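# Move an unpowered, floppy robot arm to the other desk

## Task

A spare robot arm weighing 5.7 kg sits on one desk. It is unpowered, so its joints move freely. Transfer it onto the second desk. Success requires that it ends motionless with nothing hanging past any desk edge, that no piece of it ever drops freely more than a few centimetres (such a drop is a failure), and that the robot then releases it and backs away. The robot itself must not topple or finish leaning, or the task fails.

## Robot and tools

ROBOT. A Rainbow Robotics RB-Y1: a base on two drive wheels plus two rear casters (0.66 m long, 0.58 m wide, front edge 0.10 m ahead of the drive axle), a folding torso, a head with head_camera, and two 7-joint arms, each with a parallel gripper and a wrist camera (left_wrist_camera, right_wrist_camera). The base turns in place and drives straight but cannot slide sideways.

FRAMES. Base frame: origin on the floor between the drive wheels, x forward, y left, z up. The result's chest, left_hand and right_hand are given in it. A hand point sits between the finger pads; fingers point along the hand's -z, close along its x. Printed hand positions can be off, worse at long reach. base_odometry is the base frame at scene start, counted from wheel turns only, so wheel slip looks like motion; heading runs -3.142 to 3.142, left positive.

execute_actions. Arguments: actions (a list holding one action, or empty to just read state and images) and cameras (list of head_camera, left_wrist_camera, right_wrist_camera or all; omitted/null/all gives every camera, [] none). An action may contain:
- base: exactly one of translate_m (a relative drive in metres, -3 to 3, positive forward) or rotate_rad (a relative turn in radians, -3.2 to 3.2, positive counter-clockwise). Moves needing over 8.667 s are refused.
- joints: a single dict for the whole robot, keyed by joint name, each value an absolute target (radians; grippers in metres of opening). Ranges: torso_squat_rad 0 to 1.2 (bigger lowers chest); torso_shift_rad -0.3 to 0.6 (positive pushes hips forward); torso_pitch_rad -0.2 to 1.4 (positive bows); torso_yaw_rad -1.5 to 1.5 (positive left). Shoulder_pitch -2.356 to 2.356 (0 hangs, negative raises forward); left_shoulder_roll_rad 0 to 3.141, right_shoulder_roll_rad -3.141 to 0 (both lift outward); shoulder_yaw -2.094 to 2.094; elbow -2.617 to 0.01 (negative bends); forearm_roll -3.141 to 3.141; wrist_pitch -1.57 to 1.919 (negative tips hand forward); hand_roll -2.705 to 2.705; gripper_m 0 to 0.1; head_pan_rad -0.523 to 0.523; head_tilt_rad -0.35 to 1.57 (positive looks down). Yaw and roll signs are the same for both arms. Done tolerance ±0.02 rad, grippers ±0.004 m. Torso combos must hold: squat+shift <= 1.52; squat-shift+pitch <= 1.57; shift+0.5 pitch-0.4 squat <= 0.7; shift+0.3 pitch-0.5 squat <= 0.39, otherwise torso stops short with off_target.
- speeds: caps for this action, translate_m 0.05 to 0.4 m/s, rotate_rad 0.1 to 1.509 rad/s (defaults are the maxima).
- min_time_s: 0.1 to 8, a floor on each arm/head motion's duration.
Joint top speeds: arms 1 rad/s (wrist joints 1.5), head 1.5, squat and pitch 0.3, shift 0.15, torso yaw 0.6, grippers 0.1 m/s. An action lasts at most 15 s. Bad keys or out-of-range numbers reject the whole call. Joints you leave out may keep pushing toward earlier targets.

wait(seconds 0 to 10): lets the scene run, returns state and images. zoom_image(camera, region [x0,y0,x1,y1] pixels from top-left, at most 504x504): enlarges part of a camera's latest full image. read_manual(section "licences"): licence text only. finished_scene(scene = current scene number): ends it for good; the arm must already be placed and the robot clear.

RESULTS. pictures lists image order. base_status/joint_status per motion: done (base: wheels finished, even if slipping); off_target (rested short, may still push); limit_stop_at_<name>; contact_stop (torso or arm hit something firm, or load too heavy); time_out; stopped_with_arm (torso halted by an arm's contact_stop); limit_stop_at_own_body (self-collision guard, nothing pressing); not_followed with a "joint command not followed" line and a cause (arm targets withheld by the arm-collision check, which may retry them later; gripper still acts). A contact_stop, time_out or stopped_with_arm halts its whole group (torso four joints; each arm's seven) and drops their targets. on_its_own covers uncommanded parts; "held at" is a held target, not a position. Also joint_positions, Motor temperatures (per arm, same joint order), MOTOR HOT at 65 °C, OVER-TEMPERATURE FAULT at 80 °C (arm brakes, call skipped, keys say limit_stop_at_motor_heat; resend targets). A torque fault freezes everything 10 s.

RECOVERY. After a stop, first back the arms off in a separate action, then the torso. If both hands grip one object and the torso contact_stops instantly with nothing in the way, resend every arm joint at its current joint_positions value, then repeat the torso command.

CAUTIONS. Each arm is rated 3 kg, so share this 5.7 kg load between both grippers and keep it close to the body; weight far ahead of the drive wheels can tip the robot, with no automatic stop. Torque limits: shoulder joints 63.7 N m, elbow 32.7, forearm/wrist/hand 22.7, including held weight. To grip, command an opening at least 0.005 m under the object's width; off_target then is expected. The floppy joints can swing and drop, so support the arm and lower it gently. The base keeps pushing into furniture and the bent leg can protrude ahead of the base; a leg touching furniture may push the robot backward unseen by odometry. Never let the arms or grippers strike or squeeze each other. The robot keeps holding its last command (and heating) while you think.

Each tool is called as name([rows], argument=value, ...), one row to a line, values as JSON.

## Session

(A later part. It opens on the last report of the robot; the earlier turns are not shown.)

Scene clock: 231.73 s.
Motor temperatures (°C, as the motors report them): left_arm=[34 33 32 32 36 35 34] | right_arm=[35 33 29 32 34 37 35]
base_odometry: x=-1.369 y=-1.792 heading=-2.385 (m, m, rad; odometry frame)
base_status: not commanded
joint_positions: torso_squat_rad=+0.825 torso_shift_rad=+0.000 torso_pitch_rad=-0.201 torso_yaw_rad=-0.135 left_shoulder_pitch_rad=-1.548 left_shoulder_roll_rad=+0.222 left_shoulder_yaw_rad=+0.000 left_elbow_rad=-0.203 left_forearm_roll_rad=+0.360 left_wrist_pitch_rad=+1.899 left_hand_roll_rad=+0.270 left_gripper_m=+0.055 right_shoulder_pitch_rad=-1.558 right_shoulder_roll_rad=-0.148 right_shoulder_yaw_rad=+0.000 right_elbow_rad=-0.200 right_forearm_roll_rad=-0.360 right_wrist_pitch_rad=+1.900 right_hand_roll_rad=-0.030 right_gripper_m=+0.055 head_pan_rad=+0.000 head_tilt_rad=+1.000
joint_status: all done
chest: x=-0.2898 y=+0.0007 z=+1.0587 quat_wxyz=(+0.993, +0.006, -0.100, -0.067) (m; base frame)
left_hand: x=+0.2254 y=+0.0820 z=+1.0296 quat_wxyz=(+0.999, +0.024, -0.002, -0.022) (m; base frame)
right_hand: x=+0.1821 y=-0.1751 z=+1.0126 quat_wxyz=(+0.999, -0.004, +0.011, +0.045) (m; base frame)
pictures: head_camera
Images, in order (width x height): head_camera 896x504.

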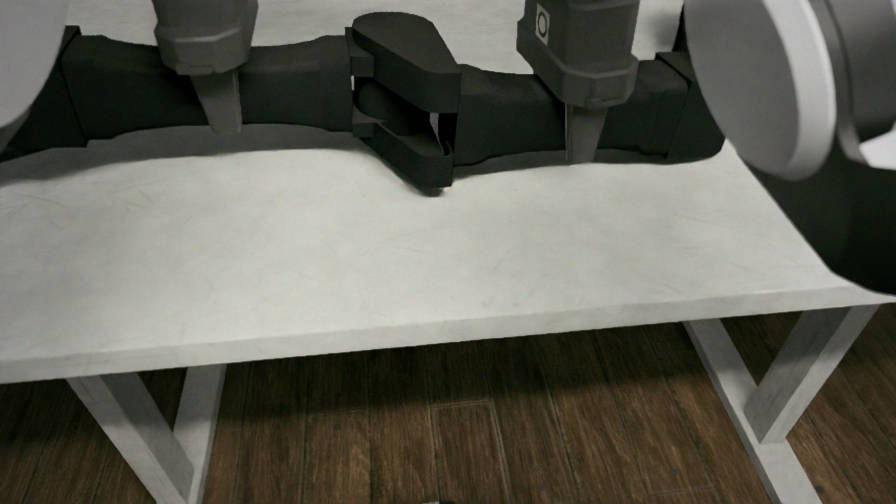

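Touchdown. Open grippers.

execute_actions([
  {"joints": {"left_gripper_m": 0.1, "right_gripper_m": 0.1}},
], cameras=["head_camera"])

execute_actions([
  {"joints": {"torso_squat_rad": 0.5}},
], cameras=["head_camera"])

execute_actions([
  {"base": {"translate_m": -0.8}, "joints": {"head_tilt_rad": 0.7}},
], cameras=["head_camera"])

Scene clock: 237.87 s.
Motor temperatures (°C, as the motors report them): left_arm=[34 33 32 32 36 35 34] | right_arm=[35 33 29 32 34 37 35]
base_odometry: x=-1.369 y=-1.792 heading=-2.385 (m, m, rad; odometry frame)
base_status: not commanded
joint_positions: torso_squat_rad=+0.825 torso_shift_rad=+0.000 torso_pitch_rad=-0.200 torso_yaw_rad=-0.135 left_shoulder_pitch_rad=-1.544 left_shoulder_roll_rad=+0.221 left_shoulder_yaw_rad=+0.000 left_elbow_rad=-0.200 left_forearm_roll_rad=+0.360 left_wrist_pitch_rad=+1.900 left_hand_roll_rad=+0.270 left_gripper_m=+0.099 right_shoulder_pitch_rad=-1.557 right_shoulder_roll_rad=-0.148 right_shoulder_yaw_rad=+0.000 right_elbow_rad=-0.200 right_forearm_roll_rad=-0.360 right_wrist_pitch_rad=+1.900 right_hand_roll_rad=-0.030 right_gripper_m=+0.100 head_pan_rad=+0.000 head_tilt_rad=+1.000
joint_status: all done
chest: x=-0.2894 y=+0.0007 z=+1.0588 quat_wxyz=(+0.993, +0.006, -0.100, -0.067) (m; base frame)
left_hand: x=+0.2249 y=+0.0829 z=+1.0263 quat_wxyz=(+0.999, +0.025, +0.003, -0.021) (m; base frame)
right_hand: x=+0.1825 y=-0.1752 z=+1.0120 quat_wxyz=(+0.999, -0.004, +0.011, +0.045) (m; base frame)
pictures: head_camera
Images, in order (width x height): head_camera 896x504.

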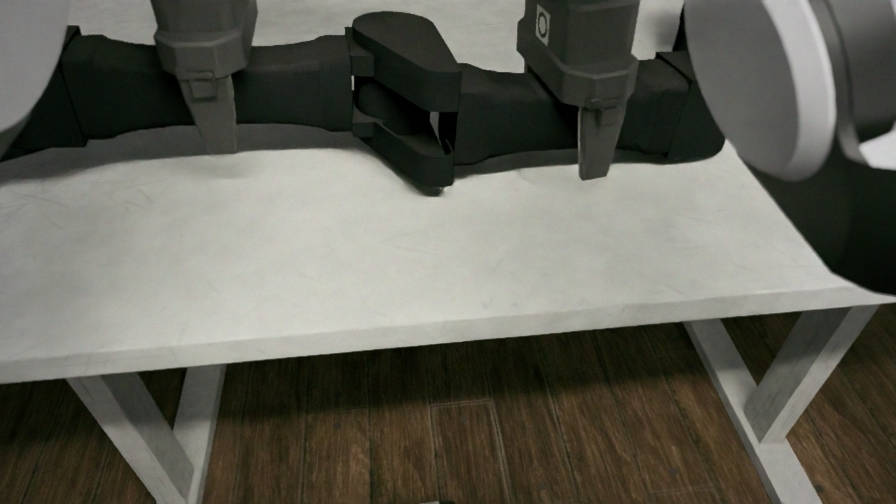

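Scene clock: 239.73 s.
Motor temperatures (°C, as the motors report them): left_arm=[34 33 32 32 36 35 34] | right_arm=[35 33 29 32 34 37 35]
base_odometry: x=-1.369 y=-1.792 heading=-2.385 (m, m, rad; odometry frame)
base_status: not commanded
joint_positions: torso_squat_rad=+0.500 torso_shift_rad=+0.000 torso_pitch_rad=-0.200 torso_yaw_rad=-0.135 left_shoulder_pitch_rad=-1.543 left_shoulder_roll_rad=+0.221 left_shoulder_yaw_rad=+0.000 left_elbow_rad=-0.200 left_forearm_roll_rad=+0.360 left_wrist_pitch_rad=+1.900 left_hand_roll_rad=+0.270 left_gripper_m=+0.099 right_shoulder_pitch_rad=-1.557 right_shoulder_roll_rad=-0.148 right_shoulder_yaw_rad=+0.000 right_elbow_rad=-0.200 right_forearm_roll_rad=-0.360 right_wrist_pitch_rad=+1.900 right_hand_roll_rad=-0.030 right_gripper_m=+0.100 head_pan_rad=+0.000 head_tilt_rad=+1.000
joint_status: all done
chest: x=-0.2893 y=+0.0008 z=+1.1981 quat_wxyz=(+0.993, +0.006, -0.099, -0.067) (m; base frame)
left_hand: x=+0.2250 y=+0.0830 z=+1.1653 quat_wxyz=(+0.999, +0.025, +0.003, -0.021) (m; base frame)
right_hand: x=+0.1826 y=-0.1751 z=+1.1511 quat_wxyz=(+0.999, -0.004, +0.012, +0.045) (m; base frame)
pictures: head_camera
Images, in order (width x height): head_camera 896x504.

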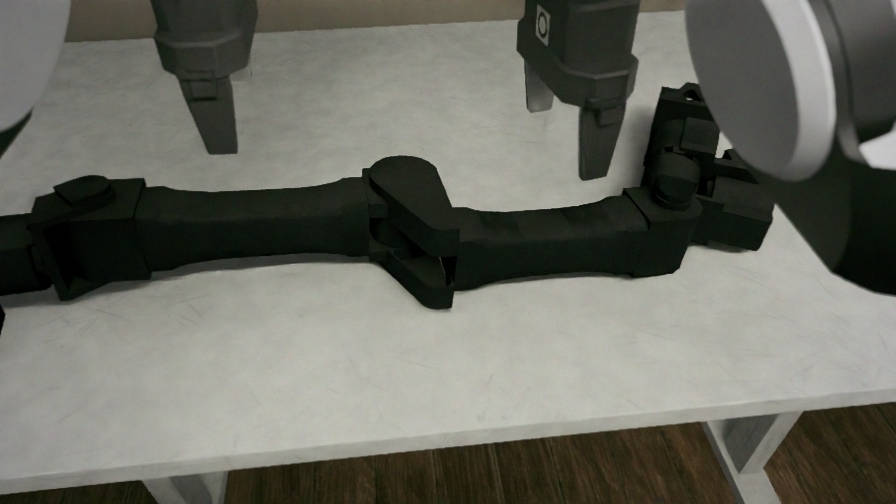

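Scene clock: 243.33 s.
Motor temperatures (°C, as the motors report them): left_arm=[34 33 32 32 36 35 34] | right_arm=[35 33 29 32 34 37 35]
base_odometry: x=-0.788 y=-1.243 heading=-2.385 (m, m, rad; odometry frame)
base_status: done
joint_positions: torso_squat_rad=+0.500 torso_shift_rad=+0.000 torso_pitch_rad=-0.200 torso_yaw_rad=-0.135 left_shoulder_pitch_rad=-1.543 left_shoulder_roll_rad=+0.221 left_shoulder_yaw_rad=+0.000 left_elbow_rad=-0.200 left_forearm_roll_rad=+0.360 left_wrist_pitch_rad=+1.900 left_hand_roll_rad=+0.270 left_gripper_m=+0.099 right_shoulder_pitch_rad=-1.557 right_shoulder_roll_rad=-0.148 right_shoulder_yaw_rad=+0.000 right_elbow_rad=-0.200 right_forearm_roll_rad=-0.360 right_wrist_pitch_rad=+1.900 right_hand_roll_rad=-0.030 right_gripper_m=+0.100 head_pan_rad=+0.000 head_tilt_rad=+0.700
joint_status: all done
chest: x=-0.2894 y=+0.0008 z=+1.1981 quat_wxyz=(+0.993, +0.006, -0.100, -0.067) (m; base frame)
left_hand: x=+0.2249 y=+0.0830 z=+1.1654 quat_wxyz=(+0.999, +0.025, +0.003, -0.021) (m; base frame)
right_hand: x=+0.1825 y=-0.1751 z=+1.1512 quat_wxyz=(+0.999, -0.004, +0.012, +0.045) (m; base frame)
pictures: head_camera
Images, in order (width x height): head_camera 896x504.

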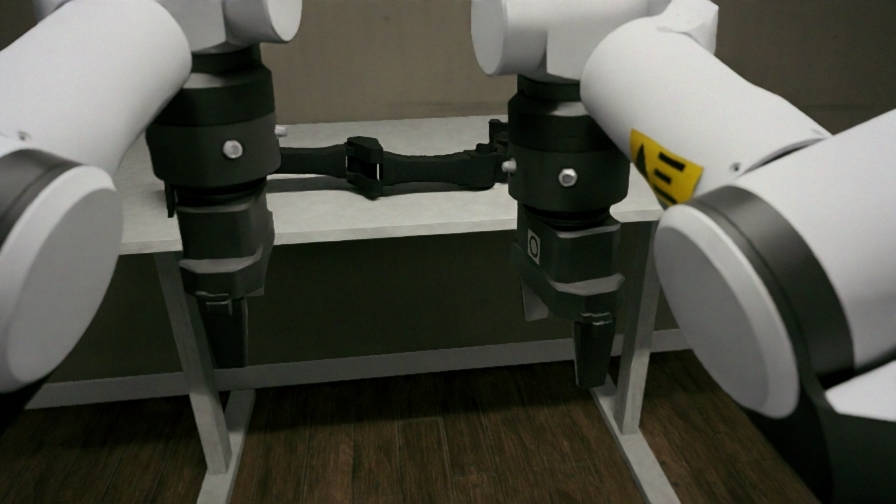

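execute_actions([
  {"joints": {"torso_pitch_rad": 0.0, "torso_yaw_rad": 0.0, "torso_squat_rad": 0.35, "left_shoulder_pitch_rad": -0.1, "left_shoulder_roll_rad": 0.15, "left_elbow_rad": -0.3, "left_forearm_roll_rad": 0, "left_wrist_pitch_rad": 0, "left_hand_roll_rad": 0, "right_shoulder_pitch_rad": -0.1, "right_shoulder_roll_rad": -0.15, "right_elbow_rad": -0.3, "right_forearm_roll_rad": 0, "right_wrist_pitch_rad": 0, "right_hand_roll_rad": 0, "head_tilt_rad": 0.5}},
], cameras=["head_camera"])

Scene clock: 249.87 s.
Motor temperatures (°C, as the motors report them): left_arm=[34 32 32 32 36 35 34] | right_arm=[34 33 29 32 34 37 34]
base_odometry: x=-0.788 y=-1.243 heading=-2.385 (m, m, rad; odometry frame)
base_status: not commanded
joint_positions: torso_squat_rad=+0.350 torso_shift_rad=+0.000 torso_pitch_rad=+0.000 torso_yaw_rad=+0.000 left_shoulder_pitch_rad=-0.100 left_shoulder_roll_rad=+0.150 left_shoulder_yaw_rad=+0.000 left_elbow_rad=-0.300 left_forearm_roll_rad=+0.000 left_wrist_pitch_rad=+0.000 left_hand_roll_rad=+0.000 left_gripper_m=+0.099 right_shoulder_pitch_rad=-0.100 right_shoulder_roll_rad=-0.150 right_shoulder_yaw_rad=+0.000 right_elbow_rad=-0.300 right_forearm_roll_rad=+0.000 right_wrist_pitch_rad=+0.000 right_hand_roll_rad=+0.000 right_gripper_m=+0.100 head_pan_rad=+0.000 head_tilt_rad=+0.500
joint_status: all done
chest: x=-0.2280 y=+0.0009 z=+1.2475 quat_wxyz=(+1.000, -0.001, +0.000, +0.000) (m; base frame)
left_hand: x=-0.0102 y=+0.3264 z=+0.6027 quat_wxyz=(+0.978, +0.072, -0.196, -0.024) (m; base frame)
right_hand: x=-0.0104 y=-0.3256 z=+0.6032 quat_wxyz=(+0.978, -0.072, -0.196, +0.024) (m; base frame)
pictures: head_camera
Images, in order (width x height): head_camera 896x504.

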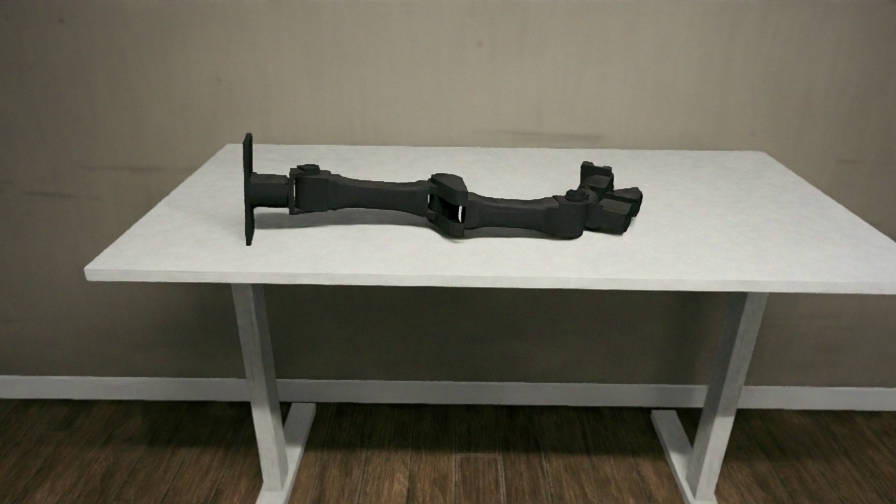

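The arm lies fully on the desk.

finished_scene(scene=2)

The scene is finished: the task was done.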